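## Task

Carry the masking tape roll from the desk and set it on the counter. If any carton on the desk lands on the floor, the task is failed. At the end the robot must have released the roll and backed away, and the roll must stay on the counter by itself rather than being propped by the robot. The robot must not topple or finish leaning.

## Robot and tools

ROBOT. A Rainbow Robotics RB-Y1: a wheeled base (two drive wheels plus two rear casters, 0.66 m long, 0.58 m wide, front edge 0.10 m ahead of the drive axle), a torso with a foldable leg, a head, and a left and a right arm, each with a parallel gripper. Cameras: head_camera (896x504 pixels), left_wrist_camera and right_wrist_camera (644x364). A loose object may occasionally get a brief nudge from outside.

FRAMES. The base frame sits on the floor midway between the drive wheels: x forward, y to the left, z up. The reported chest, left_hand and right_hand positions are in this frame. A hand point lies between its finger pads; the fingers extend along the hand's -z axis and close along its x axis. Printed hand positions can be somewhat wrong, especially at full reach. base_odometry is measured from the base frame at the scene's start, counts only wheel rotation (slipping shows up as travel), and gives heading positive to the left, between -3.142 and 3.142.

execute_actions. Arguments: actions, a list holding one action or nothing (empty just reports state and images), and cameras, a list of names from head_camera, left_wrist_camera, right_wrist_camera, all (omitted, null or ["all"] gives every camera; [] gives none). An action may contain:
- base: exactly one of {"translate_m": d}, a straight drive of d metres relative to where the base is now (forward positive, -3 to 3), or {"rotate_rad": d}, a turn in place by d radians relative to the current heading (left/counter-clockwise positive, -3.2 to 3.2). No sideways motion. Commands needing over 8.667 s are refused.
- joints: a single object mapping joint names to absolute targets, radians except grippers. Torso: torso_squat_rad 0 to 1.2 (bigger lowers the level chest), torso_shift_rad -0.3 to 0.6 (positive pushes hips forward), torso_pitch_rad -0.2 to 1.4 (positive bows forward), torso_yaw_rad -1.5 to 1.5 (positive turns left). Each arm, with prefix left_ or right_: shoulder_pitch_rad -2.356 to 2.356 (0 hangs, negative raises forward), shoulder_roll_rad (left 0 to 3.141, right -3.141 to 0; each lifts its arm outward), shoulder_yaw_rad -2.094 to 2.094, elbow_rad -2.617 to 0.01 (negative bends), forearm_roll_rad -3.141 to 3.141, wrist_pitch_rad -1.57 to 1.919 (negative tips hand forward), hand_roll_rad -2.705 to 2.705, gripper_m 0 to 0.1 m (pad gap). Yaw and roll signs are the same on both arms (positive = leftward / counter-clockwise from above). head_pan_rad -0.523 to 0.523 (left positive, relative to chest), head_tilt_rad -0.35 to 1.57 (positive looks down). Tolerance is 0.02 rad, grippers 0.004 m.
- speeds: caps for this action only: translate_m 0.05 to 0.4 m/s, rotate_rad 0.1 to 1.509 rad/s (maxima are defaults).
- min_time_s: 0.1 to 8, the shortest duration for each arm and head motion.
An unknown key or out-of-range number rejects the call and nothing moves. Any joint or base left out can still be driving toward an earlier target. An action runs at most 15 s. Torso combinations must also satisfy squat+shift<=1.52, squat-shift+pitch<=1.57, shift+0.5pitch-0.4squat<=0.7, shift+0.3pitch-0.5squat<=0.39, or the torso stops short with off_target.

wait: seconds, 0 to 10; nothing new is commanded, and it returns state and images. zoom_image: camera plus region [x0, y0, x1, y1] in pixels of that camera's latest full image, origin top-left, no larger than 504x504. finished_scene: scene, the integer of the current scene; irreversible, and reports success.

RESULTS. base_status and joint_status describe how each motion ended: done (for the base, the wheels turned the amount asked, slipping or not), off_target (resting short, possibly still pushing), limit_stop_at_<name>, contact_stop (hit something firm; torso and arms only), time_out, stopped_with_arm (torso halted because an arm contact-stopped), not_followed. After contact_stop, time_out or stopped_with_arm, the whole group (all torso joints, or all seven joints of one arm) freezes and forgets its targets. "joint command not followed" with a "cause:" line means a self-collision check held back an arm's targets (gripper still moves); they may be retried on later actions. limit_stop_at_own_body means a guard halted motion before arm touched body; move arm and torso apart. on_its_own lists uncommanded parts; "held at" is a held target, not the actual position. A stop reported in one call cancels the later motion, wait and finished_scene calls of that reply. TORQUE FAULT freezes the robot 10 s; MOTOR HOT warns from 65 °C and an OVER-TEMPERATURE FAULT brakes an arm at 80 °C (limit_stop_at_motor_heat); resend targets afterward. Load limits: shoulders 61.6 N m, elbow 31.6, forearm/wrist/hand 22, held weight included.

CALIBRATION. Each camera line gives image_wh, K, distortion D and T_world_to_cam, which maps base-frame points into the camera frame (OpenCV style); expect small errors, larger for wrist cameras on an extended arm.

CAUTIONS. To grip, close to at least 0.005 m under the object's width; off_target then is expected. Keep cartons on the desk undisturbed. The base keeps driving into furniture and the bent leg can stick out ahead of it; the leg can also shove the robot backward unseen by odometry. Never let the arms collide or press on each other. Arms carry 3 kg each; heavy loads far forward can tip the robot. After a stop, first back off the arms, then the torso, in separate actions; if both hands share one object and the torso contact-stops instantly, resend every arm joint at its reported value, then the torso command. Between replies the robot holds its last command.

Each tool is called after ">>>" as a command line: name --argument value for each argument, lists and objects as JSON in quotes; but a table of rows of numbers goes row by row, as --pt "numbers of a row", without its own name.

## Session

I'll start by checking the current state of the robot and the scene.

>>> execute_actions --actions '[]'

Scene clock: 0.00 s.
base_odometry: x=+0.000 y=+0.000 heading=+0.000 (m, m, rad; odometry frame)
base_status: not commanded
joint_positions: torso_squat_rad=+0.350 torso_shift_rad=+0.000 torso_pitch_rad=+0.001 torso_yaw_rad=+0.001 left_shoulder_pitch_rad=+0.022 left_shoulder_roll_rad=+0.022 left_shoulder_yaw_rad=+0.048 left_elbow_rad=-0.289 left_forearm_roll_rad=+0.009 left_wrist_pitch_rad=+0.032 left_hand_roll_rad=-0.015 left_gripper_m=+0.100 right_shoulder_pitch_rad=-0.001 right_shoulder_roll_rad=-0.012 right_shoulder_yaw_rad=+0.029 right_elbow_rad=-0.222 right_forearm_roll_rad=-0.027 right_wrist_pitch_rad=+0.002 right_hand_roll_rad=+0.013 right_gripper_m=+0.100 head_pan_rad=-0.001 head_tilt_rad=+0.400
joint_status: not commanded
chest: x=-0.2275 y=-0.0002 z=+1.2475 quat_wxyz=(+1.000, +0.000, +0.001, +0.000) (m; base frame)
left_hand: x=-0.1116 y=+0.2439 z=+0.5720 quat_wxyz=(+0.993, +0.015, -0.118, +0.024) (m; base frame)
right_hand: x=-0.1204 y=-0.2258 z=+0.5699 quat_wxyz=(+0.994, -0.003, -0.109, +0.009) (m; base frame)
pictures: head_camera, left_wrist_camera, right_wrist_camera
Images, in order (width x height): head_camera 896x504, left_wrist_camera 644x364, right_wrist_camera 644x364.

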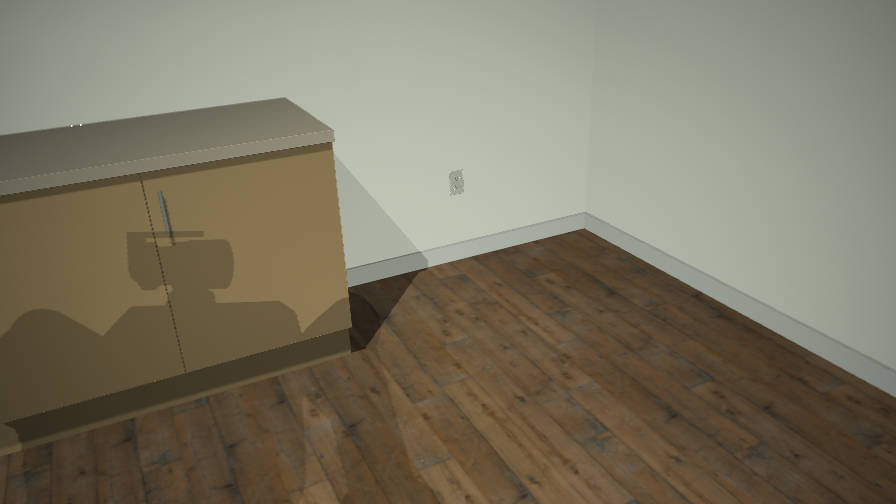

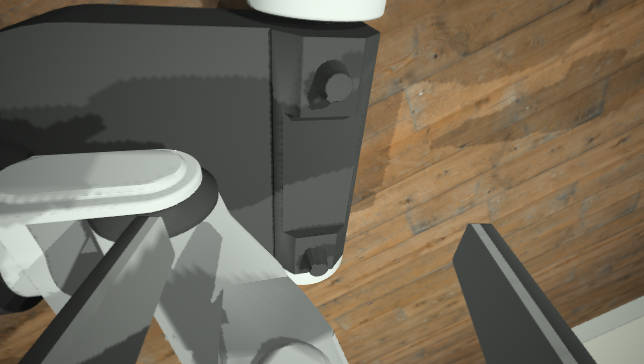

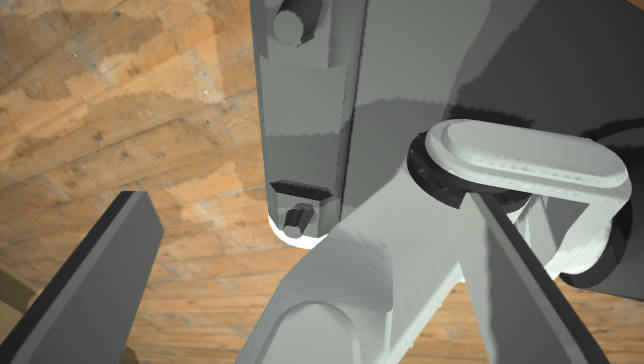

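The counter is ahead and to the left, but the desk isn't in view. I'll pan the head to look for it.

>>> execute_actions --actions '[{"joints": {"head_pan_rad": -0.5, "head_tilt_rad": 0.3}}]' --cameras '["head_camera"]'

Scene clock: 4.23 s.
base_odometry: x=+0.000 y=+0.000 heading=+0.000 (m, m, rad; odometry frame)
base_status: not commanded
joint_positions: torso_squat_rad=+0.350 torso_shift_rad=+0.000 torso_pitch_rad=+0.001 torso_yaw_rad=+0.001 left_shoulder_pitch_rad=+0.022 left_shoulder_roll_rad=+0.022 left_shoulder_yaw_rad=+0.048 left_elbow_rad=-0.289 left_forearm_roll_rad=+0.009 left_wrist_pitch_rad=+0.032 left_hand_roll_rad=-0.015 left_gripper_m=+0.100 right_shoulder_pitch_rad=-0.001 right_shoulder_roll_rad=-0.012 right_shoulder_yaw_rad=+0.029 right_elbow_rad=-0.222 right_forearm_roll_rad=-0.027 right_wrist_pitch_rad=+0.002 right_hand_roll_rad=+0.013 right_gripper_m=+0.100 head_pan_rad=-0.500 head_tilt_rad=+0.300
joint_status: all done
chest: x=-0.2275 y=-0.0002 z=+1.2475 quat_wxyz=(+1.000, +0.000, +0.001, +0.000) (m; base frame)
left_hand: x=-0.1116 y=+0.2439 z=+0.5720 quat_wxyz=(+0.993, +0.015, -0.118, +0.024) (m; base frame)
right_hand: x=-0.1204 y=-0.2258 z=+0.5699 quat_wxyz=(+0.994, -0.003, -0.109, +0.009) (m; base frame)
pictures: head_camera
camera_calibration (this result's frames):
head_camera: T_world_to_cam=[[-0.461218, -0.886413, -0.0393722, -0.0359754], [-0.280917, 0.18797, -0.941145, 1.36458], [0.841644, -0.423013, -0.335703, 0.606513], [0, 0, 0, 1]] pos_world=[-0.143726, -0.0318268, 1.48646]
Images, in order (width x height): head_camera 896x504.

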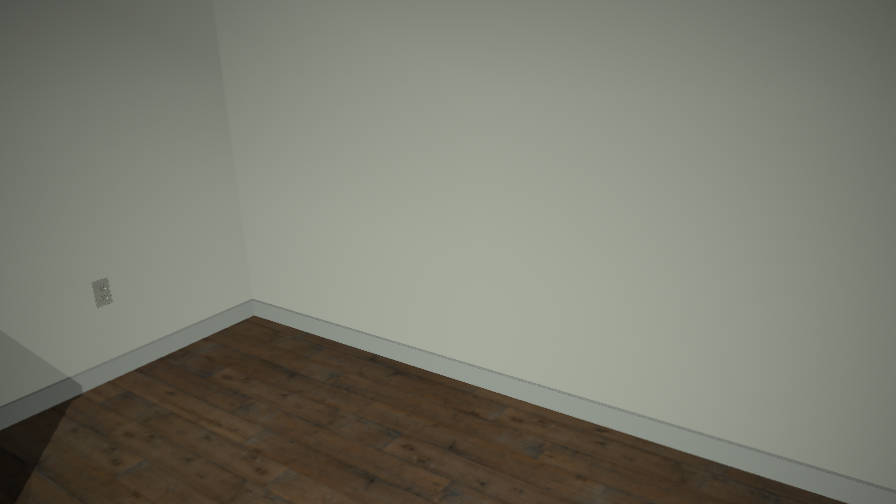

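>>> execute_actions --actions '[{"joints": {"head_pan_rad": 0.5, "head_tilt_rad": 0.3}}]' --cameras '["head_camera"]'

Scene clock: 7.60 s.
base_odometry: x=+0.000 y=+0.000 heading=+0.000 (m, m, rad; odometry frame)
base_status: not commanded
joint_positions: torso_squat_rad=+0.350 torso_shift_rad=+0.000 torso_pitch_rad=+0.001 torso_yaw_rad=+0.001 left_shoulder_pitch_rad=+0.022 left_shoulder_roll_rad=+0.022 left_shoulder_yaw_rad=+0.048 left_elbow_rad=-0.289 left_forearm_roll_rad=+0.009 left_wrist_pitch_rad=+0.032 left_hand_roll_rad=-0.015 left_gripper_m=+0.100 right_shoulder_pitch_rad=-0.001 right_shoulder_roll_rad=-0.012 right_shoulder_yaw_rad=+0.029 right_elbow_rad=-0.222 right_forearm_roll_rad=-0.027 right_wrist_pitch_rad=+0.002 right_hand_roll_rad=+0.013 right_gripper_m=+0.100 head_pan_rad=+0.500 head_tilt_rad=+0.300
joint_status: all done
chest: x=-0.2275 y=-0.0002 z=+1.2475 quat_wxyz=(+1.000, +0.000, +0.001, +0.000) (m; base frame)
left_hand: x=-0.1116 y=+0.2439 z=+0.5720 quat_wxyz=(+0.993, +0.015, -0.118, +0.024) (m; base frame)
right_hand: x=-0.1204 y=-0.2258 z=+0.5699 quat_wxyz=(+0.994, -0.003, -0.109, +0.009) (m; base frame)
pictures: head_camera
camera_calibration (this result's frames):
head_camera: T_world_to_cam=[[0.496597, -0.867033, -0.0405512, 0.162374], [-0.31043, -0.133783, -0.941135, 1.35844], [0.810571, 0.479953, -0.335589, 0.600174], [0, 0, 0, 1]] pos_world=[-0.145418, 0.0344638, 1.48647]
Images, in order (width x height): head_camera 896x504.

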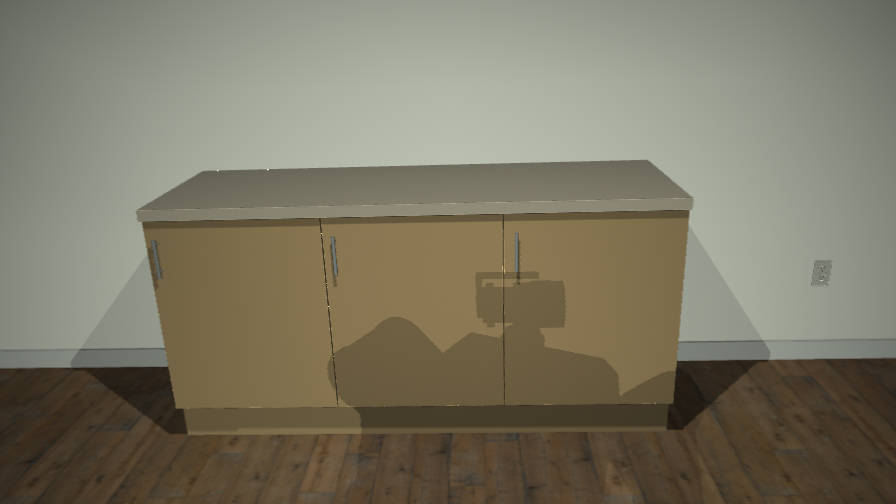

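The counter is about 2 m away, roughly 0.5 rad to the left. The desk must be behind the robot, so I'll rotate the base to look.

>>> execute_actions --actions '[{"base": {"rotate_rad": 2.1}, "joints": {"head_pan_rad": -0.5, "head_tilt_rad": 0.3}}]' --cameras '["head_camera"]'

Scene clock: 24.20 s.
base_odometry: x=+0.000 y=+0.000 heading=+2.099 (m, m, rad; odometry frame)
base_status: done
joint_positions: torso_squat_rad=+0.350 torso_shift_rad=+0.000 torso_pitch_rad=+0.001 torso_yaw_rad=+0.001 left_shoulder_pitch_rad=+0.022 left_shoulder_roll_rad=+0.022 left_shoulder_yaw_rad=+0.048 left_elbow_rad=-0.289 left_forearm_roll_rad=+0.009 left_wrist_pitch_rad=+0.032 left_hand_roll_rad=-0.015 left_gripper_m=+0.100 right_shoulder_pitch_rad=-0.001 right_shoulder_roll_rad=-0.012 right_shoulder_yaw_rad=+0.029 right_elbow_rad=-0.222 right_forearm_roll_rad=-0.027 right_wrist_pitch_rad=+0.002 right_hand_roll_rad=+0.013 right_gripper_m=+0.100 head_pan_rad=-0.500 head_tilt_rad=+0.300
joint_status: all done
chest: x=-0.2276 y=-0.0002 z=+1.2475 quat_wxyz=(+1.000, +0.000, +0.001, +0.000) (m; base frame)
left_hand: x=-0.1116 y=+0.2439 z=+0.5720 quat_wxyz=(+0.993, +0.015, -0.118, +0.024) (m; base frame)
right_hand: x=-0.1204 y=-0.2258 z=+0.5699 quat_wxyz=(+0.994, -0.003, -0.109, +0.009) (m; base frame)
pictures: head_camera
camera_calibration (this result's frames):
head_camera: T_world_to_cam=[[-0.461218, -0.886412, -0.0393941, -0.0359694], [-0.280895, 0.187982, -0.941149, 1.36459], [0.841651, -0.423009, -0.335689, 0.60651], [0, 0, 0, 1]] pos_world=[-0.143753, -0.0318425, 1.48646]
Images, in order (width x height): head_camera 896x504.

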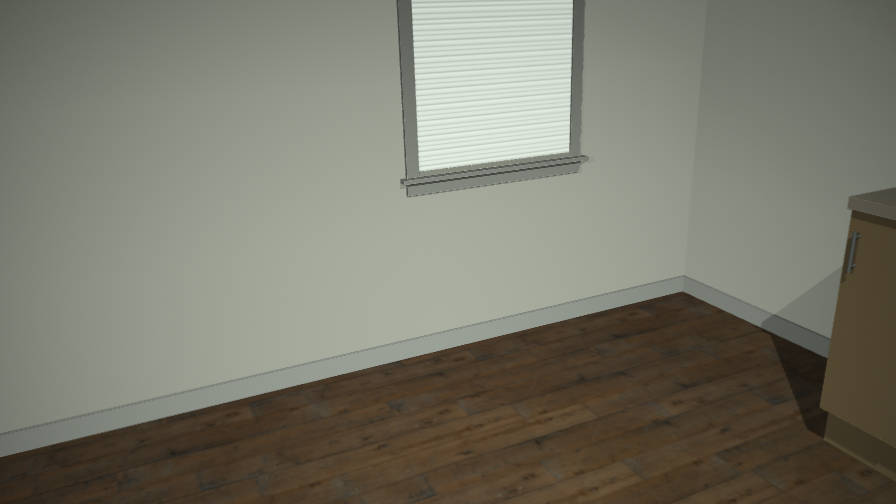

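>>> execute_actions --actions '[{"joints": {"head_pan_rad": 0.5, "head_tilt_rad": 0.3}}]' --cameras '["head_camera"]'

Scene clock: 27.43 s.
base_odometry: x=+0.000 y=+0.000 heading=+2.099 (m, m, rad; odometry frame)
base_status: not commanded
joint_positions: torso_squat_rad=+0.350 torso_shift_rad=+0.000 torso_pitch_rad=+0.001 torso_yaw_rad=+0.001 left_shoulder_pitch_rad=+0.022 left_shoulder_roll_rad=+0.022 left_shoulder_yaw_rad=+0.048 left_elbow_rad=-0.289 left_forearm_roll_rad=+0.009 left_wrist_pitch_rad=+0.032 left_hand_roll_rad=-0.015 left_gripper_m=+0.100 right_shoulder_pitch_rad=-0.001 right_shoulder_roll_rad=-0.012 right_shoulder_yaw_rad=+0.029 right_elbow_rad=-0.222 right_forearm_roll_rad=-0.027 right_wrist_pitch_rad=+0.002 right_hand_roll_rad=+0.013 right_gripper_m=+0.100 head_pan_rad=+0.500 head_tilt_rad=+0.300
joint_status: all done
chest: x=-0.2276 y=-0.0002 z=+1.2475 quat_wxyz=(+1.000, +0.000, +0.001, +0.000) (m; base frame)
left_hand: x=-0.1116 y=+0.2439 z=+0.5720 quat_wxyz=(+0.993, +0.015, -0.118, +0.024) (m; base frame)
right_hand: x=-0.1204 y=-0.2258 z=+0.5699 quat_wxyz=(+0.994, -0.003, -0.109, +0.009) (m; base frame)
pictures: head_camera
camera_calibration (this result's frames):
head_camera: T_world_to_cam=[[0.496598, -0.867033, -0.0405512, 0.162374], [-0.310408, -0.133771, -0.941144, 1.35845], [0.810578, 0.479958, -0.335564, 0.600169], [0, 0, 0, 1]] pos_world=[-0.145446, 0.0344481, 1.48647]
Images, in order (width x height): head_camera 896x504.

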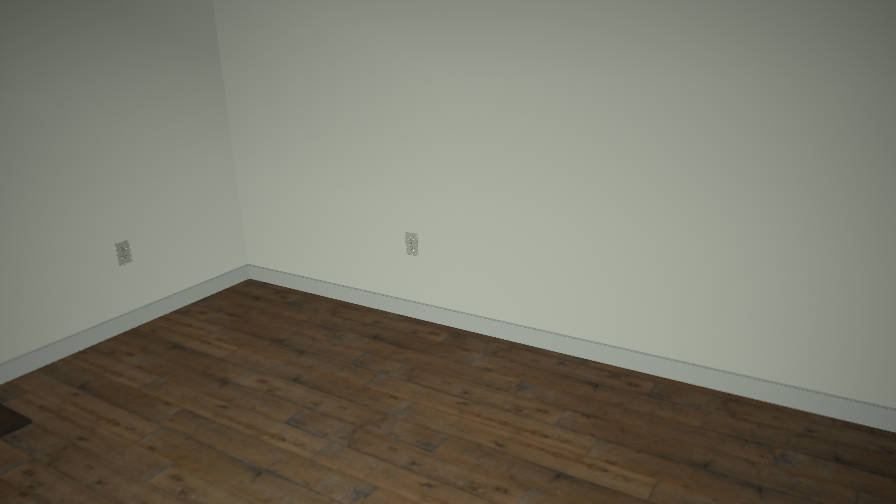

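>>> execute_actions --actions '[{"base": {"rotate_rad": 1.6}, "joints": {"head_pan_rad": 0.0, "head_tilt_rad": 0.3}}]' --cameras '["head_camera"]'

Scene clock: 34.23 s.
base_odometry: x=+0.000 y=+0.000 heading=-2.584 (m, m, rad; odometry frame)
base_status: done
joint_positions: torso_squat_rad=+0.350 torso_shift_rad=+0.000 torso_pitch_rad=+0.001 torso_yaw_rad=+0.001 left_shoulder_pitch_rad=+0.022 left_shoulder_roll_rad=+0.022 left_shoulder_yaw_rad=+0.048 left_elbow_rad=-0.289 left_forearm_roll_rad=+0.009 left_wrist_pitch_rad=+0.032 left_hand_roll_rad=-0.015 left_gripper_m=+0.100 right_shoulder_pitch_rad=-0.001 right_shoulder_roll_rad=-0.012 right_shoulder_yaw_rad=+0.029 right_elbow_rad=-0.222 right_forearm_roll_rad=-0.027 right_wrist_pitch_rad=+0.002 right_hand_roll_rad=+0.013 right_gripper_m=+0.100 head_pan_rad=+0.000 head_tilt_rad=+0.300
joint_status: all done
chest: x=-0.2276 y=-0.0002 z=+1.2475 quat_wxyz=(+1.000, +0.000, +0.001, +0.000) (m; base frame)
left_hand: x=-0.1116 y=+0.2439 z=+0.5720 quat_wxyz=(+0.993, +0.015, -0.118, +0.024) (m; base frame)
right_hand: x=-0.1204 y=-0.2258 z=+0.5699 quat_wxyz=(+0.994, -0.003, -0.109, +0.009) (m; base frame)
pictures: head_camera
camera_calibration (this result's frames):
head_camera: T_world_to_cam=[[0.0202075, -0.998996, -0.0399818, 0.0637093], [-0.336727, 0.0308533, -0.941097, 1.35301], [0.941385, 0.0324801, -0.335766, 0.627209], [0, 0, 0, 1]] pos_world=[-0.136137, 0.00152863, 1.48646]
Images, in order (width x height): head_camera 896x504.

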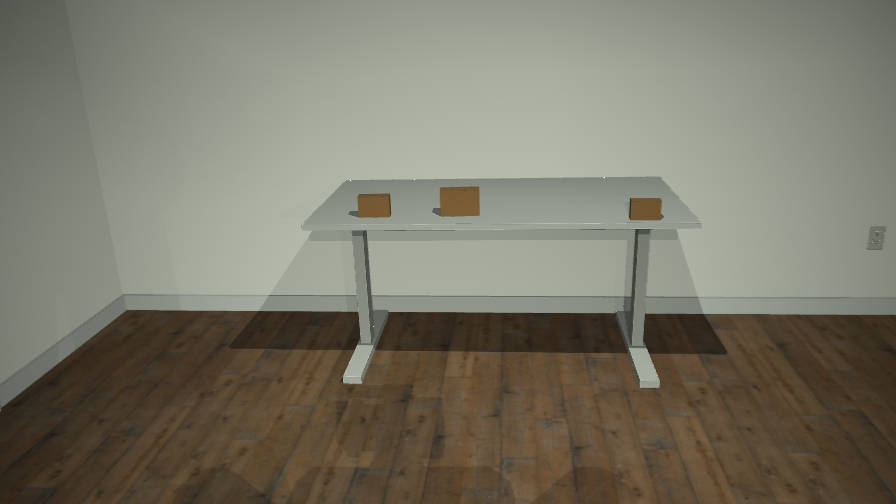

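The desk is ahead with three cartons on it. I'll zoom in to look for the tape.

>>> zoom_image --camera "head_camera" --region '[280, 150, 720, 400]'

Region (280, 150, 720, 400) of head_camera's 896x504 image, scaled by 1.145, with more detail than that image has; it fills the top 286 rows of this view, and the rest is white.

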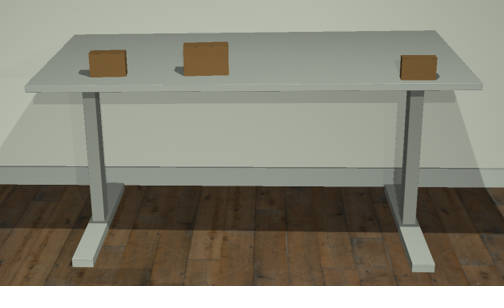

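>>> zoom_image --camera "head_camera" --region '[300, 170, 500, 240]'

>>> zoom_image --camera "head_camera" --region '[500, 170, 700, 240]'

Region (300, 170, 500, 240) of head_camera's 896x504 image, scaled by 2.520, with more detail than that image has; it fills the top 176 rows of this view, and the rest is white.

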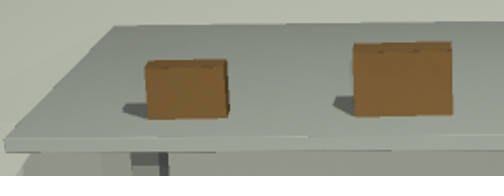

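Region (500, 170, 700, 240) of head_camera's 896x504 image, scaled by 2.520, with more detail than that image has; it fills the top 176 rows of this view, and the rest is white.

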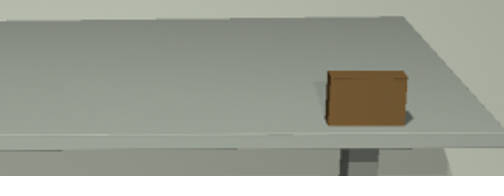

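The tape isn't visible yet and may be hidden behind a carton. I'll drive closer for a steeper view of the desktop.

>>> execute_actions --actions '[{"base": {"translate_m": 1.3}, "joints": {"head_pan_rad": 0.0, "head_tilt_rad": 0.55}}]' --cameras '["head_camera"]'

Scene clock: 59.17 s.
base_odometry: x=-1.103 y=-0.688 heading=-2.584 (m, m, rad; odometry frame)
base_status: done
joint_positions: torso_squat_rad=+0.350 torso_shift_rad=+0.000 torso_pitch_rad=+0.001 torso_yaw_rad=+0.001 left_shoulder_pitch_rad=+0.022 left_shoulder_roll_rad=+0.022 left_shoulder_yaw_rad=+0.048 left_elbow_rad=-0.289 left_forearm_roll_rad=+0.009 left_wrist_pitch_rad=+0.032 left_hand_roll_rad=-0.015 left_gripper_m=+0.100 right_shoulder_pitch_rad=-0.001 right_shoulder_roll_rad=-0.012 right_shoulder_yaw_rad=+0.029 right_elbow_rad=-0.222 right_forearm_roll_rad=-0.027 right_wrist_pitch_rad=+0.002 right_hand_roll_rad=+0.013 right_gripper_m=+0.100 head_pan_rad=+0.000 head_tilt_rad=+0.550
joint_status: all done
chest: x=-0.2275 y=-0.0002 z=+1.2475 quat_wxyz=(+1.000, +0.000, +0.001, +0.000) (m; base frame)
left_hand: x=-0.1115 y=+0.2439 z=+0.5720 quat_wxyz=(+0.993, +0.015, -0.118, +0.024) (m; base frame)
right_hand: x=-0.1204 y=-0.2258 z=+0.5699 quat_wxyz=(+0.994, -0.003, -0.109, +0.009) (m; base frame)
pictures: head_camera
camera_calibration (this result's frames):
head_camera: T_world_to_cam=[[0.00973828, -0.999006, -0.0435067, 0.0666611], [-0.559123, 0.0306317, -0.828519, 1.14445], [0.829028, 0.0323939, -0.558268, 0.926141], [0, 0, 0, 1]] pos_world=[-0.128559, 0.00153707, 1.46813]
Images, in order (width x height): head_camera 896x504.

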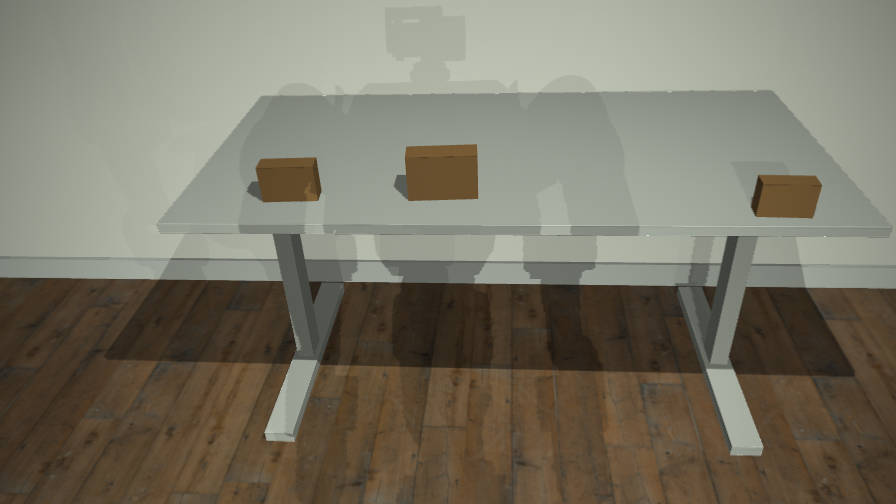

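>>> zoom_image --camera "head_camera" --region '[230, 130, 500, 240]'

Region (230, 130, 500, 240) of head_camera's 896x504 image, scaled by 1.867, with more detail than that image has; it fills the top 205 rows of this view, and the rest is white.

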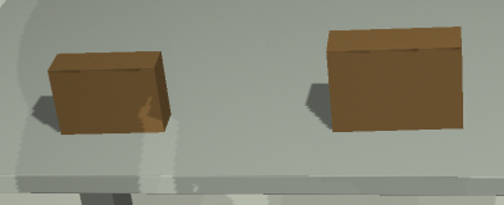

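The tape still isn't visible, so it's probably behind a carton. I'll move closer and look down more steeply.

>>> execute_actions --actions '[{"base": {"translate_m": 0.6}, "joints": {"head_pan_rad": 0.0, "head_tilt_rad": 0.85}}]' --cameras '["head_camera"]'

Scene clock: 95.20 s.
base_odometry: x=-1.612 y=-1.007 heading=-2.583 (m, m, rad; odometry frame)
base_status: done
joint_positions: torso_squat_rad=+0.350 torso_shift_rad=+0.000 torso_pitch_rad=+0.001 torso_yaw_rad=+0.001 left_shoulder_pitch_rad=+0.022 left_shoulder_roll_rad=+0.022 left_shoulder_yaw_rad=+0.048 left_elbow_rad=-0.289 left_forearm_roll_rad=+0.009 left_wrist_pitch_rad=+0.032 left_hand_roll_rad=-0.015 left_gripper_m=+0.100 right_shoulder_pitch_rad=-0.001 right_shoulder_roll_rad=-0.012 right_shoulder_yaw_rad=+0.029 right_elbow_rad=-0.222 right_forearm_roll_rad=-0.027 right_wrist_pitch_rad=+0.002 right_hand_roll_rad=+0.013 right_gripper_m=+0.100 head_pan_rad=+0.000 head_tilt_rad=+0.850
joint_status: all done
chest: x=-0.2275 y=-0.0002 z=+1.2475 quat_wxyz=(+1.000, +0.000, +0.001, +0.000) (m; base frame)
left_hand: x=-0.1115 y=+0.2439 z=+0.5720 quat_wxyz=(+0.993, +0.015, -0.118, +0.024) (m; base frame)
right_hand: x=-0.1204 y=-0.2258 z=+0.5699 quat_wxyz=(+0.994, -0.003, -0.109, +0.009) (m; base frame)
pictures: head_camera
camera_calibration (this result's frames):
head_camera: T_world_to_cam=[[-0.00348341, -0.999018, -0.0441646, 0.0649001], [-0.778984, 0.030404, -0.626307, 0.806595], [0.627034, 0.0322218, -0.778325, 1.20325], [0, 0, 0, 1]] pos_world=[-0.125927, 0.00154188, 1.44456]
Images, in order (width x height): head_camera 896x504.

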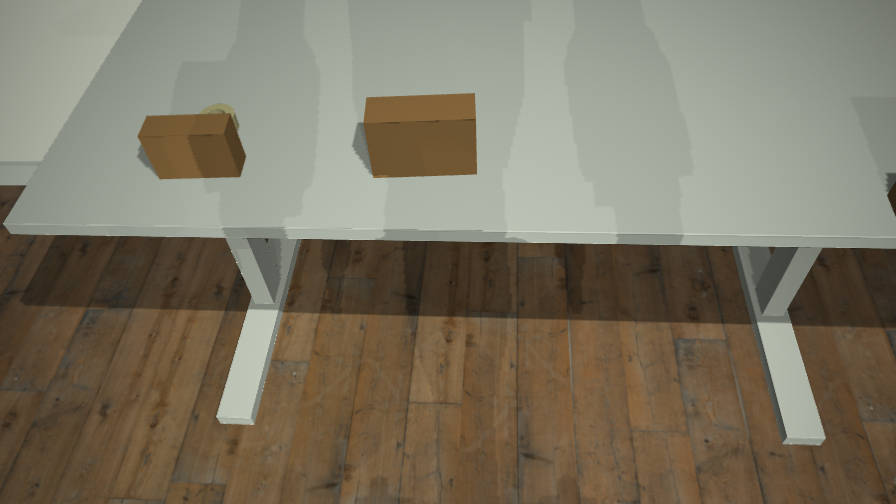

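The tape is now visible, sitting behind the left carton. I'll zoom in on it.

>>> zoom_image --camera "head_camera" --region '[100, 60, 320, 200]'

Region (100, 60, 320, 200) of head_camera's 896x504 image, scaled by 2.291, with more detail than that image has; it fills the top 321 rows of this view, and the rest is white.

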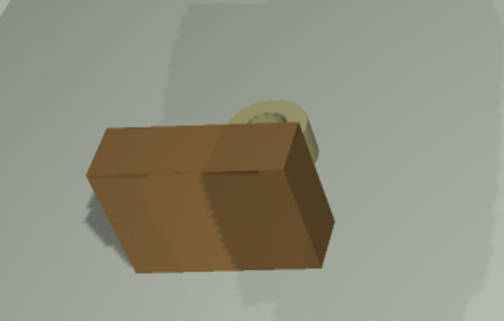

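The tape is a small roll lying flat just behind the left carton. From the images, these are my position estimates in the base frame:

| Item | Estimate |
|---|---|
| Desk top | z ≈ 0.70 m |
| Desk front edge | x ≈ 0.51 m |
| Left carton | x 0.64–0.69 m, y 0.35–0.48 m, top at z ≈ 0.79 m |
| Tape centre | about (0.76, 0.40) |

I'll grasp from above with the left arm:

1. Set the arm pose while the robot is still clear of the desk, standing tall.
2. Drive in so the hand passes well above the carton.
3. Squat to lower the hand straight down onto the roll.

>>> execute_actions --actions '[{"joints": {"torso_squat_rad": 0.02, "torso_shift_rad": 0.15, "torso_pitch_rad": 0.6, "left_shoulder_pitch_rad": -0.779, "left_shoulder_roll_rad": 0.191, "left_shoulder_yaw_rad": 0.737, "left_elbow_rad": -1.733, "left_forearm_roll_rad": 0.0, "left_wrist_pitch_rad": 1.727, "left_hand_roll_rad": -2.072, "left_gripper_m": 0.1, "head_pan_rad": 0.5, "head_tilt_rad": 0.3}}]' --cameras '["head_camera", "left_wrist_camera"]'

Scene clock: 217.97 s.
base_odometry: x=-1.612 y=-1.007 heading=-2.583 (m, m, rad; odometry frame)
base_status: not commanded
joint_positions: torso_squat_rad=+0.020 torso_shift_rad=+0.150 torso_pitch_rad=+0.600 torso_yaw_rad=+0.001 left_shoulder_pitch_rad=-0.779 left_shoulder_roll_rad=+0.191 left_shoulder_yaw_rad=+0.737 left_elbow_rad=-1.733 left_forearm_roll_rad=+0.000 left_wrist_pitch_rad=+1.727 left_hand_roll_rad=-2.072 left_gripper_m=+0.100 right_shoulder_pitch_rad=-0.001 right_shoulder_roll_rad=-0.012 right_shoulder_yaw_rad=+0.029 right_elbow_rad=-0.222 right_forearm_roll_rad=-0.027 right_wrist_pitch_rad=+0.002 right_hand_roll_rad=+0.013 right_gripper_m=+0.100 head_pan_rad=+0.500 head_tilt_rad=+0.300
joint_status: all done
chest: x=+0.0513 y=-0.0002 z=+1.2279 quat_wxyz=(+0.955, +0.000, +0.295, +0.001) (m; base frame)
left_hand: x=+0.4300 y=+0.4029 z=+0.8638 quat_wxyz=(+0.704, +0.096, -0.028, -0.703) (m; base frame)
right_hand: x=-0.2420 y=-0.2258 z=+0.6078 quat_wxyz=(+0.982, -0.001, +0.189, +0.009) (m; base frame)
pictures: head_camera, left_wrist_camera
camera_calibration (this result's frames):
head_camera: T_world_to_cam=[[0.387516, -0.866941, -0.313442, 0.363754], [-0.786817, -0.133871, -0.602493, 1.03518], [0.480365, 0.480097, -0.734001, 0.873687], [0, 0, 0, 1]] pos_world=[0.253849, 0.0344793, 1.37899]
left_wrist_camera: T_world_to_cam=[[0.0488339, -0.995805, -0.0773759, 0.443518], [-0.893295, -0.0781989, 0.442616, 0.0759498], [-0.44681, 0.0475049, -0.893367, 1.02904], [0, 0, 0, 1]] pos_world=[0.505974, 0.398712, 0.920015]
Images, in order (width x height): head_camera 896x504, left_wrist_camera 644x364.

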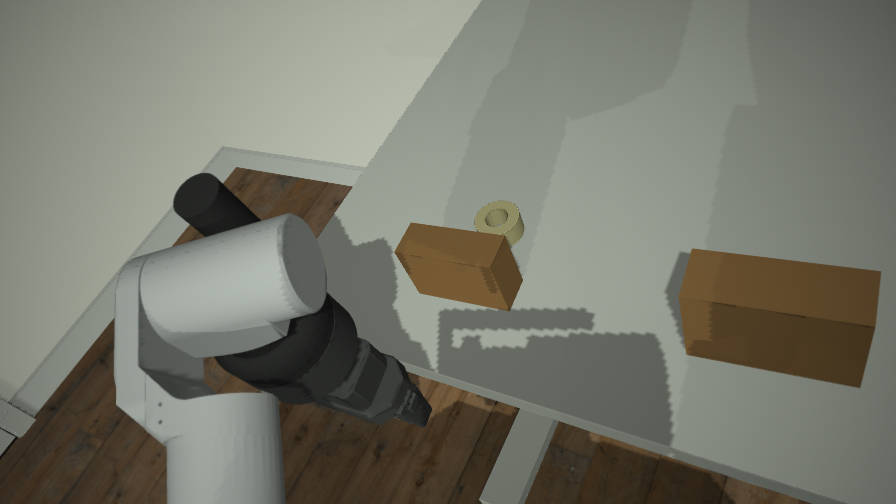

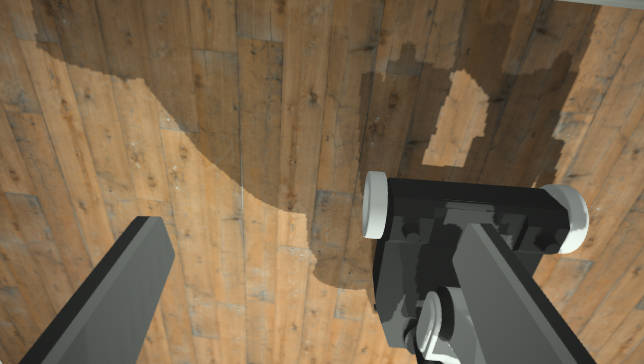

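The hand landed where I predicted, so my arm model is reliable. From this angle the head camera sees the whole tape, so I'll zoom in to measure it.

>>> zoom_image --camera "head_camera" --region '[380, 170, 560, 320]'

Region (380, 170, 560, 320) of head_camera's 896x504 image, scaled by 2.800, with more detail than that image has.

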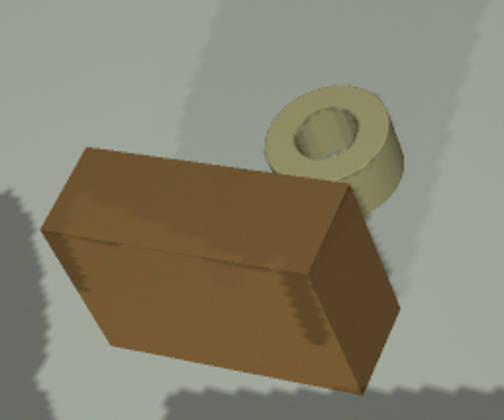

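The two viewpoints let me triangulate more accurately:

| Item | Refined estimate |
|---|---|
| Desk top | z ≈ 0.72 m |
| Carton | front face x ≈ 0.62 m, back face x ≈ 0.664 m, top z ≈ 0.80 m |
| Tape | centre ≈ (0.733, 0.40), outer diameter ≈ 0.06 m |

Next I'll check where the gripper appears in the head view.

>>> zoom_image --camera "head_camera" --region '[280, 290, 480, 450]'

Region (280, 290, 480, 450) of head_camera's 896x504 image, scaled by 2.520, with more detail than that image has; it fills the top 403 rows of this view, and the rest is white.

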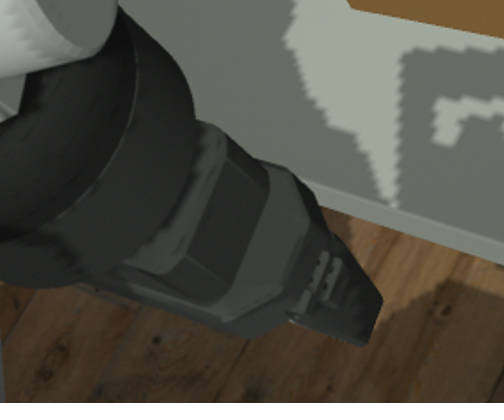

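The reported hand position matches the image to within about 1 cm. I'll drive forward 0.32 m and bend the elbow slightly to give the hand extra clearance over the carton.

>>> execute_actions --actions '[{"base": {"translate_m": 0.32}, "joints": {"left_elbow_rad": -1.853, "head_pan_rad": 0.52, "head_tilt_rad": 0.5}}]' --cameras '["head_camera", "left_wrist_camera"]'

Scene clock: 327.13 s.
base_odometry: x=-1.883 y=-1.176 heading=-2.582 (m, m, rad; odometry frame)
base_status: done
joint_positions: torso_squat_rad=+0.020 torso_shift_rad=+0.150 torso_pitch_rad=+0.600 torso_yaw_rad=+0.001 left_shoulder_pitch_rad=-0.779 left_shoulder_roll_rad=+0.191 left_shoulder_yaw_rad=+0.737 left_elbow_rad=-1.853 left_forearm_roll_rad=+0.000 left_wrist_pitch_rad=+1.727 left_hand_roll_rad=-2.072 left_gripper_m=+0.100 right_shoulder_pitch_rad=-0.001 right_shoulder_roll_rad=-0.012 right_shoulder_yaw_rad=+0.029 right_elbow_rad=-0.222 right_forearm_roll_rad=-0.027 right_wrist_pitch_rad=+0.002 right_hand_roll_rad=+0.013 right_gripper_m=+0.100 head_pan_rad=+0.520 head_tilt_rad=+0.500
joint_status: all done
chest: x=+0.0513 y=-0.0002 z=+1.2279 quat_wxyz=(+0.955, +0.000, +0.296, +0.001) (m; base frame)
left_hand: x=+0.4454 y=+0.4114 z=+0.9005 quat_wxyz=(+0.698, +0.153, -0.045, -0.698) (m; base frame)
right_hand: x=-0.2421 y=-0.2258 z=+0.6078 quat_wxyz=(+0.982, -0.001, +0.189, +0.009) (m; base frame)
pictures: head_camera, left_wrist_camera
camera_calibration (this result's frames):
head_camera: T_world_to_cam=[[0.394048, -0.86098, -0.321619, 0.373858], [-0.865433, -0.229769, -0.445233, 0.832373], [0.309439, 0.453783, -0.835661, 1.04522], [0, 0, 0, 1]] pos_world=[0.249614, 0.0388353, 1.36429]
left_wrist_camera: T_world_to_cam=[[0.0597617, -0.989837, -0.129037, 0.493306], [-0.934526, -0.100913, 0.341288, 0.193129], [-0.350841, 0.100192, -0.93106, 1.03783], [0, 0, 0, 1]] pos_world=[0.515117, 0.403799, 0.964026]
Images, in order (width x height): head_camera 896x504, left_wrist_camera 644x364.

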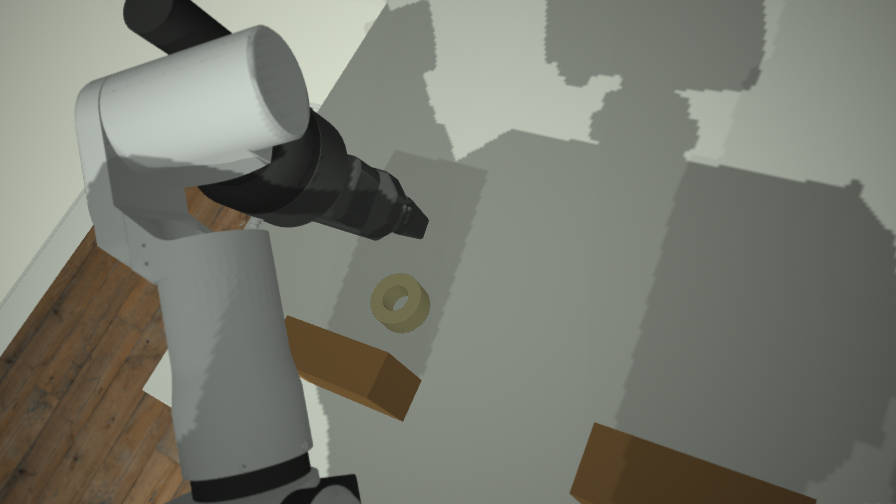

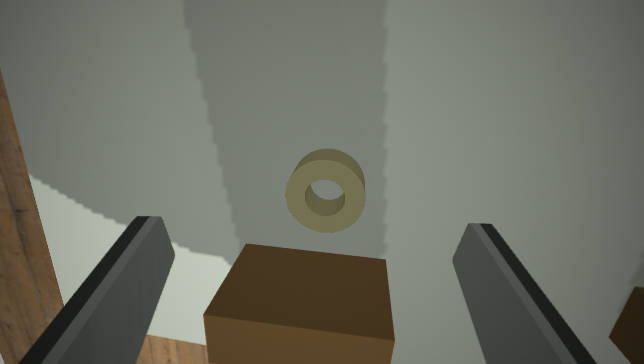

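The hand is past the carton, and the wrist camera shows the tape between the fingers. Before descending I'll refine its position with zoomed views.

>>> zoom_image --camera "head_camera" --region '[300, 180, 500, 430]'

Region (300, 180, 500, 430) of head_camera's 896x504 image, scaled by 2.016, with more detail than that image has; it fills the left 403 columns of this view, and the rest is white.

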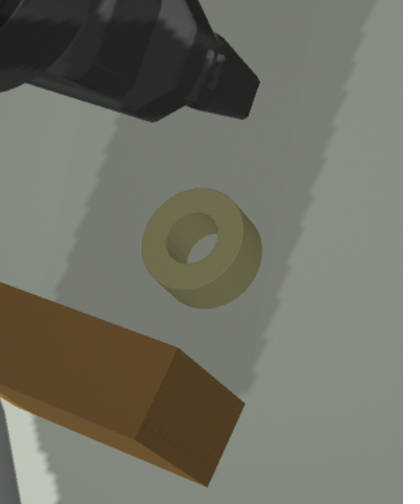

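The wrist camera gives the tape's position relative to the gripper directly. In the robot's reported frame the centre is about (0.42, 0.425), so the hand needs to move about 2 cm left. The fingertips also seem to reach roughly 3.5 cm beyond the reported pad point. I'll adjust the arm and lower partway, then recheck the alignment.

>>> execute_actions --actions '[{"joints": {"torso_squat_rad": 0.35, "left_shoulder_pitch_rad": -0.814, "left_shoulder_roll_rad": 0.236, "left_shoulder_yaw_rad": 0.78, "left_elbow_rad": -1.663, "left_forearm_roll_rad": 0.0, "left_wrist_pitch_rad": 1.713, "left_hand_roll_rad": -2.112, "head_pan_rad": 0.52, "head_tilt_rad": 0.47}}]' --cameras '["head_camera", "left_wrist_camera"]'

Scene clock: 449.00 s.
base_odometry: x=-1.883 y=-1.176 heading=-2.582 (m, m, rad; odometry frame)
base_status: not commanded
joint_positions: torso_squat_rad=+0.350 torso_shift_rad=+0.150 torso_pitch_rad=+0.600 torso_yaw_rad=+0.001 left_shoulder_pitch_rad=-0.814 left_shoulder_roll_rad=+0.236 left_shoulder_yaw_rad=+0.780 left_elbow_rad=-1.663 left_forearm_roll_rad=+0.000 left_wrist_pitch_rad=+1.713 left_hand_roll_rad=-2.112 left_gripper_m=+0.100 right_shoulder_pitch_rad=-0.001 right_shoulder_roll_rad=-0.012 right_shoulder_yaw_rad=+0.029 right_elbow_rad=-0.221 right_forearm_roll_rad=-0.027 right_wrist_pitch_rad=+0.002 right_hand_roll_rad=+0.013 right_gripper_m=+0.100 head_pan_rad=+0.520 head_tilt_rad=+0.470
joint_status: all done
chest: x=+0.0448 y=-0.0002 z=+1.1861 quat_wxyz=(+0.955, +0.000, +0.295, +0.001) (m; base frame)
left_hand: x=+0.4292 y=+0.4238 z=+0.8236 quat_wxyz=(+0.703, +0.097, -0.024, -0.704) (m; base frame)
right_hand: x=-0.2485 y=-0.2258 z=+0.5660 quat_wxyz=(+0.982, -0.001, +0.189, +0.009) (m; base frame)
pictures: head_camera, left_wrist_camera
camera_calibration (this result's frames):
head_camera: T_world_to_cam=[[0.395258, -0.860345, -0.321835, 0.363102], [-0.855283, -0.2169, -0.470581, 0.840295], [0.335056, 0.461261, -0.821569, 0.988997], [0, 0, 0, 1]] pos_world=[0.243802, 0.0384669, 1.32481]
left_wrist_camera: T_world_to_cam=[[0.0486428, -0.995239, -0.0844562, 0.467014], [-0.891442, -0.0813973, 0.445764, 0.092674], [-0.450516, 0.0536046, -0.891157, 0.989019], [0, 0, 0, 1]] pos_world=[0.505466, 0.419318, 0.879503]
Images, in order (width x height): head_camera 896x504, left_wrist_camera 644x364.

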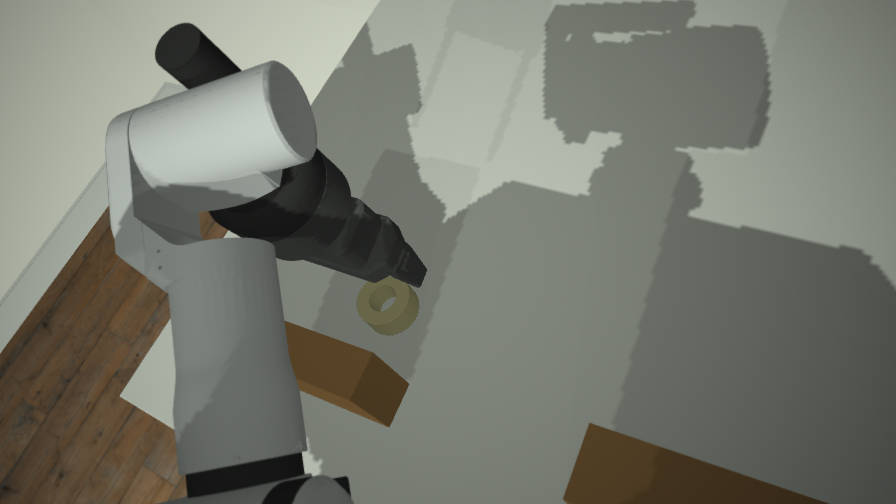

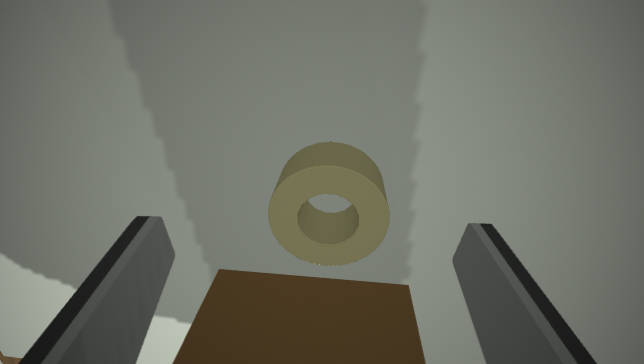

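>>> execute_actions --actions '[]'

Scene clock: 484.17 s.
base_odometry: x=-1.883 y=-1.176 heading=-2.582 (m, m, rad; odometry frame)
base_status: not commanded
joint_positions: torso_squat_rad=+0.350 torso_shift_rad=+0.150 torso_pitch_rad=+0.600 torso_yaw_rad=+0.001 left_shoulder_pitch_rad=-0.814 left_shoulder_roll_rad=+0.236 left_shoulder_yaw_rad=+0.780 left_elbow_rad=-1.663 left_forearm_roll_rad=+0.000 left_wrist_pitch_rad=+1.713 left_hand_roll_rad=-2.112 left_gripper_m=+0.100 right_shoulder_pitch_rad=-0.001 right_shoulder_roll_rad=-0.012 right_shoulder_yaw_rad=+0.029 right_elbow_rad=-0.221 right_forearm_roll_rad=-0.027 right_wrist_pitch_rad=+0.002 right_hand_roll_rad=+0.013 right_gripper_m=+0.100 head_pan_rad=+0.520 head_tilt_rad=+0.470
joint_status: all done
chest: x=+0.0448 y=-0.0002 z=+1.1861 quat_wxyz=(+0.955, +0.000, +0.295, +0.001) (m; base frame)
left_hand: x=+0.4292 y=+0.4238 z=+0.8236 quat_wxyz=(+0.703, +0.097, -0.024, -0.704) (m; base frame)
right_hand: x=-0.2485 y=-0.2258 z=+0.5660 quat_wxyz=(+0.982, -0.001, +0.189, +0.009) (m; base frame)
pictures: head_camera, left_wrist_camera, right_wrist_camera
camera_calibration (this result's frames):
head_camera: T_world_to_cam=[[0.395258, -0.860345, -0.321835, 0.363102], [-0.855283, -0.2169, -0.47058, 0.840295], [0.335055, 0.46126, -0.82157, 0.988997], [0, 0, 0, 1]] pos_world=[0.243802, 0.0384673, 1.32481]
left_wrist_camera: T_world_to_cam=[[0.0486431, -0.995239, -0.0844559, 0.467014], [-0.891442, -0.0813974, 0.445764, 0.092674], [-0.450516, 0.0536041, -0.891157, 0.989019], [0, 0, 0, 1]] pos_world=[0.505466, 0.419318, 0.879503]
right_wrist_camera: T_world_to_cam=[[-0.92159, -0.0331586, 0.386745, -0.457391], [0.235651, 0.743933, 0.625325, -0.0991052], [-0.308448, 0.667431, -0.677788, 0.546885], [0, 0, 0, 1]] pos_world=[-0.229488, -0.306446, 0.609539]
Images, in order (width x height): head_camera 896x504, left_wrist_camera 644x364, right_wrist_camera 644x364.

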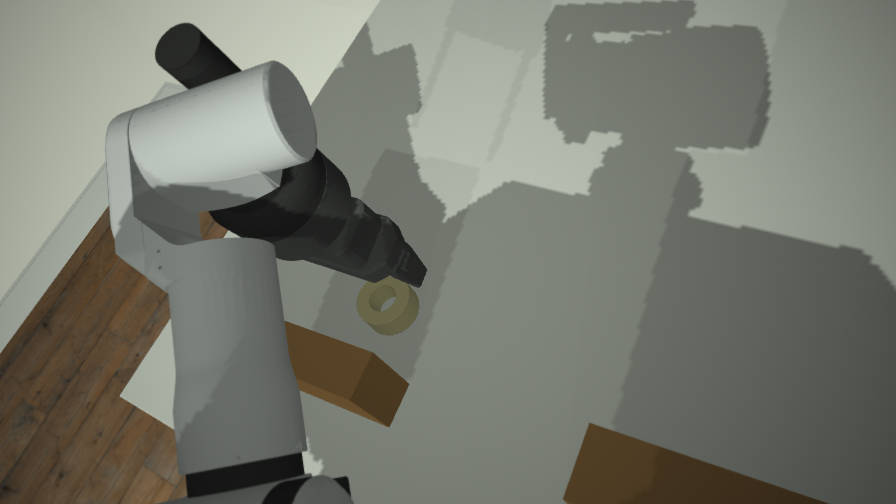

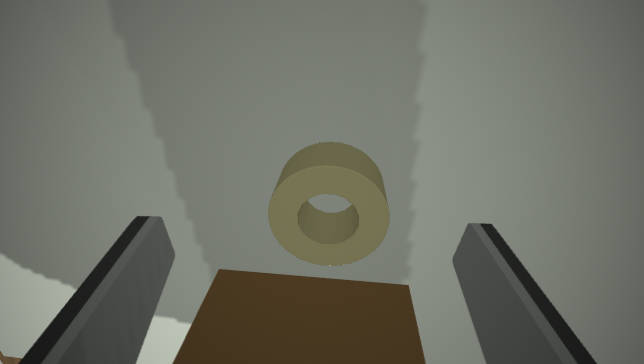

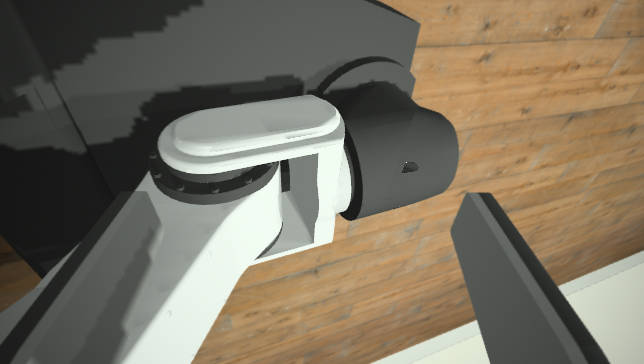

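>>> execute_actions --actions '[{"joints": {"torso_squat_rad": 0.50}}]' --cameras '["head_camera", "left_wrist_camera"]'

Scene clock: 489.50 s.
base_odometry: x=-1.883 y=-1.176 heading=-2.582 (m, m, rad; odometry frame)
base_status: not commanded
joint_positions: torso_squat_rad=+0.500 torso_shift_rad=+0.150 torso_pitch_rad=+0.600 torso_yaw_rad=+0.001 left_shoulder_pitch_rad=-0.814 left_shoulder_roll_rad=+0.236 left_shoulder_yaw_rad=+0.780 left_elbow_rad=-1.663 left_forearm_roll_rad=+0.000 left_wrist_pitch_rad=+1.713 left_hand_roll_rad=-2.112 left_gripper_m=+0.100 right_shoulder_pitch_rad=-0.001 right_shoulder_roll_rad=-0.012 right_shoulder_yaw_rad=+0.029 right_elbow_rad=-0.221 right_forearm_roll_rad=-0.027 right_wrist_pitch_rad=+0.002 right_hand_roll_rad=+0.013 right_gripper_m=+0.100 head_pan_rad=+0.520 head_tilt_rad=+0.470
joint_status: all done
chest: x=+0.0384 y=-0.0002 z=+1.1433 quat_wxyz=(+0.955, +0.000, +0.295, +0.001) (m; base frame)
left_hand: x=+0.4228 y=+0.4239 z=+0.7809 quat_wxyz=(+0.703, +0.097, -0.024, -0.704) (m; base frame)
right_hand: x=-0.2549 y=-0.2258 z=+0.5232 quat_wxyz=(+0.982, -0.001, +0.189, +0.009) (m; base frame)
pictures: head_camera, left_wrist_camera
camera_calibration (this result's frames):
head_camera: T_world_to_cam=[[0.395252, -0.860345, -0.321842, 0.351905], [-0.855292, -0.216899, -0.470564, 0.814633], [0.33504, 0.461261, -0.821576, 0.956017], [0, 0, 0, 1]] pos_world=[0.237354, 0.0384805, 1.28204]
left_wrist_camera: T_world_to_cam=[[0.0486428, -0.995237, -0.0844824, 0.463764], [-0.891453, -0.0814077, 0.44574, 0.106033], [-0.450494, 0.0536301, -0.891167, 0.948001], [0, 0, 0, 1]] pos_world=[0.499034, 0.419345, 0.836744]
Images, in order (width x height): head_camera 896x504, left_wrist_camera 644x364.

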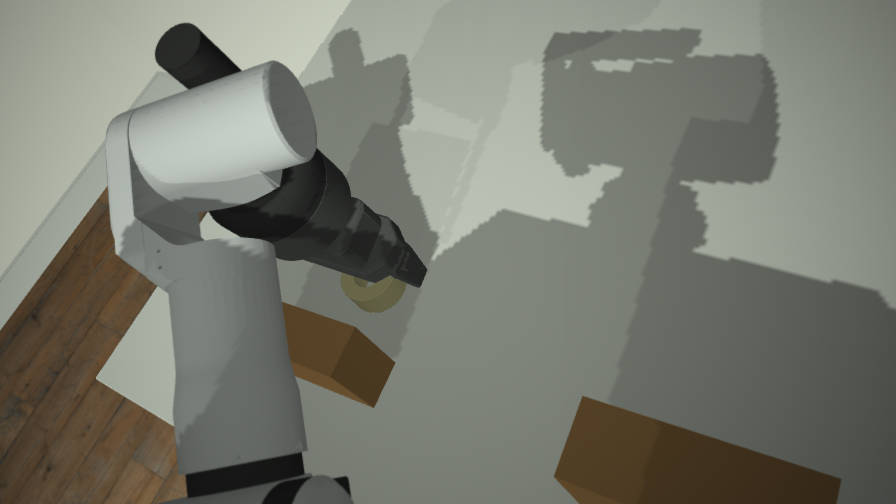

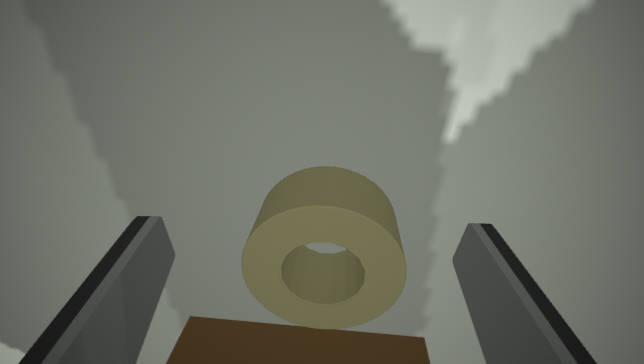

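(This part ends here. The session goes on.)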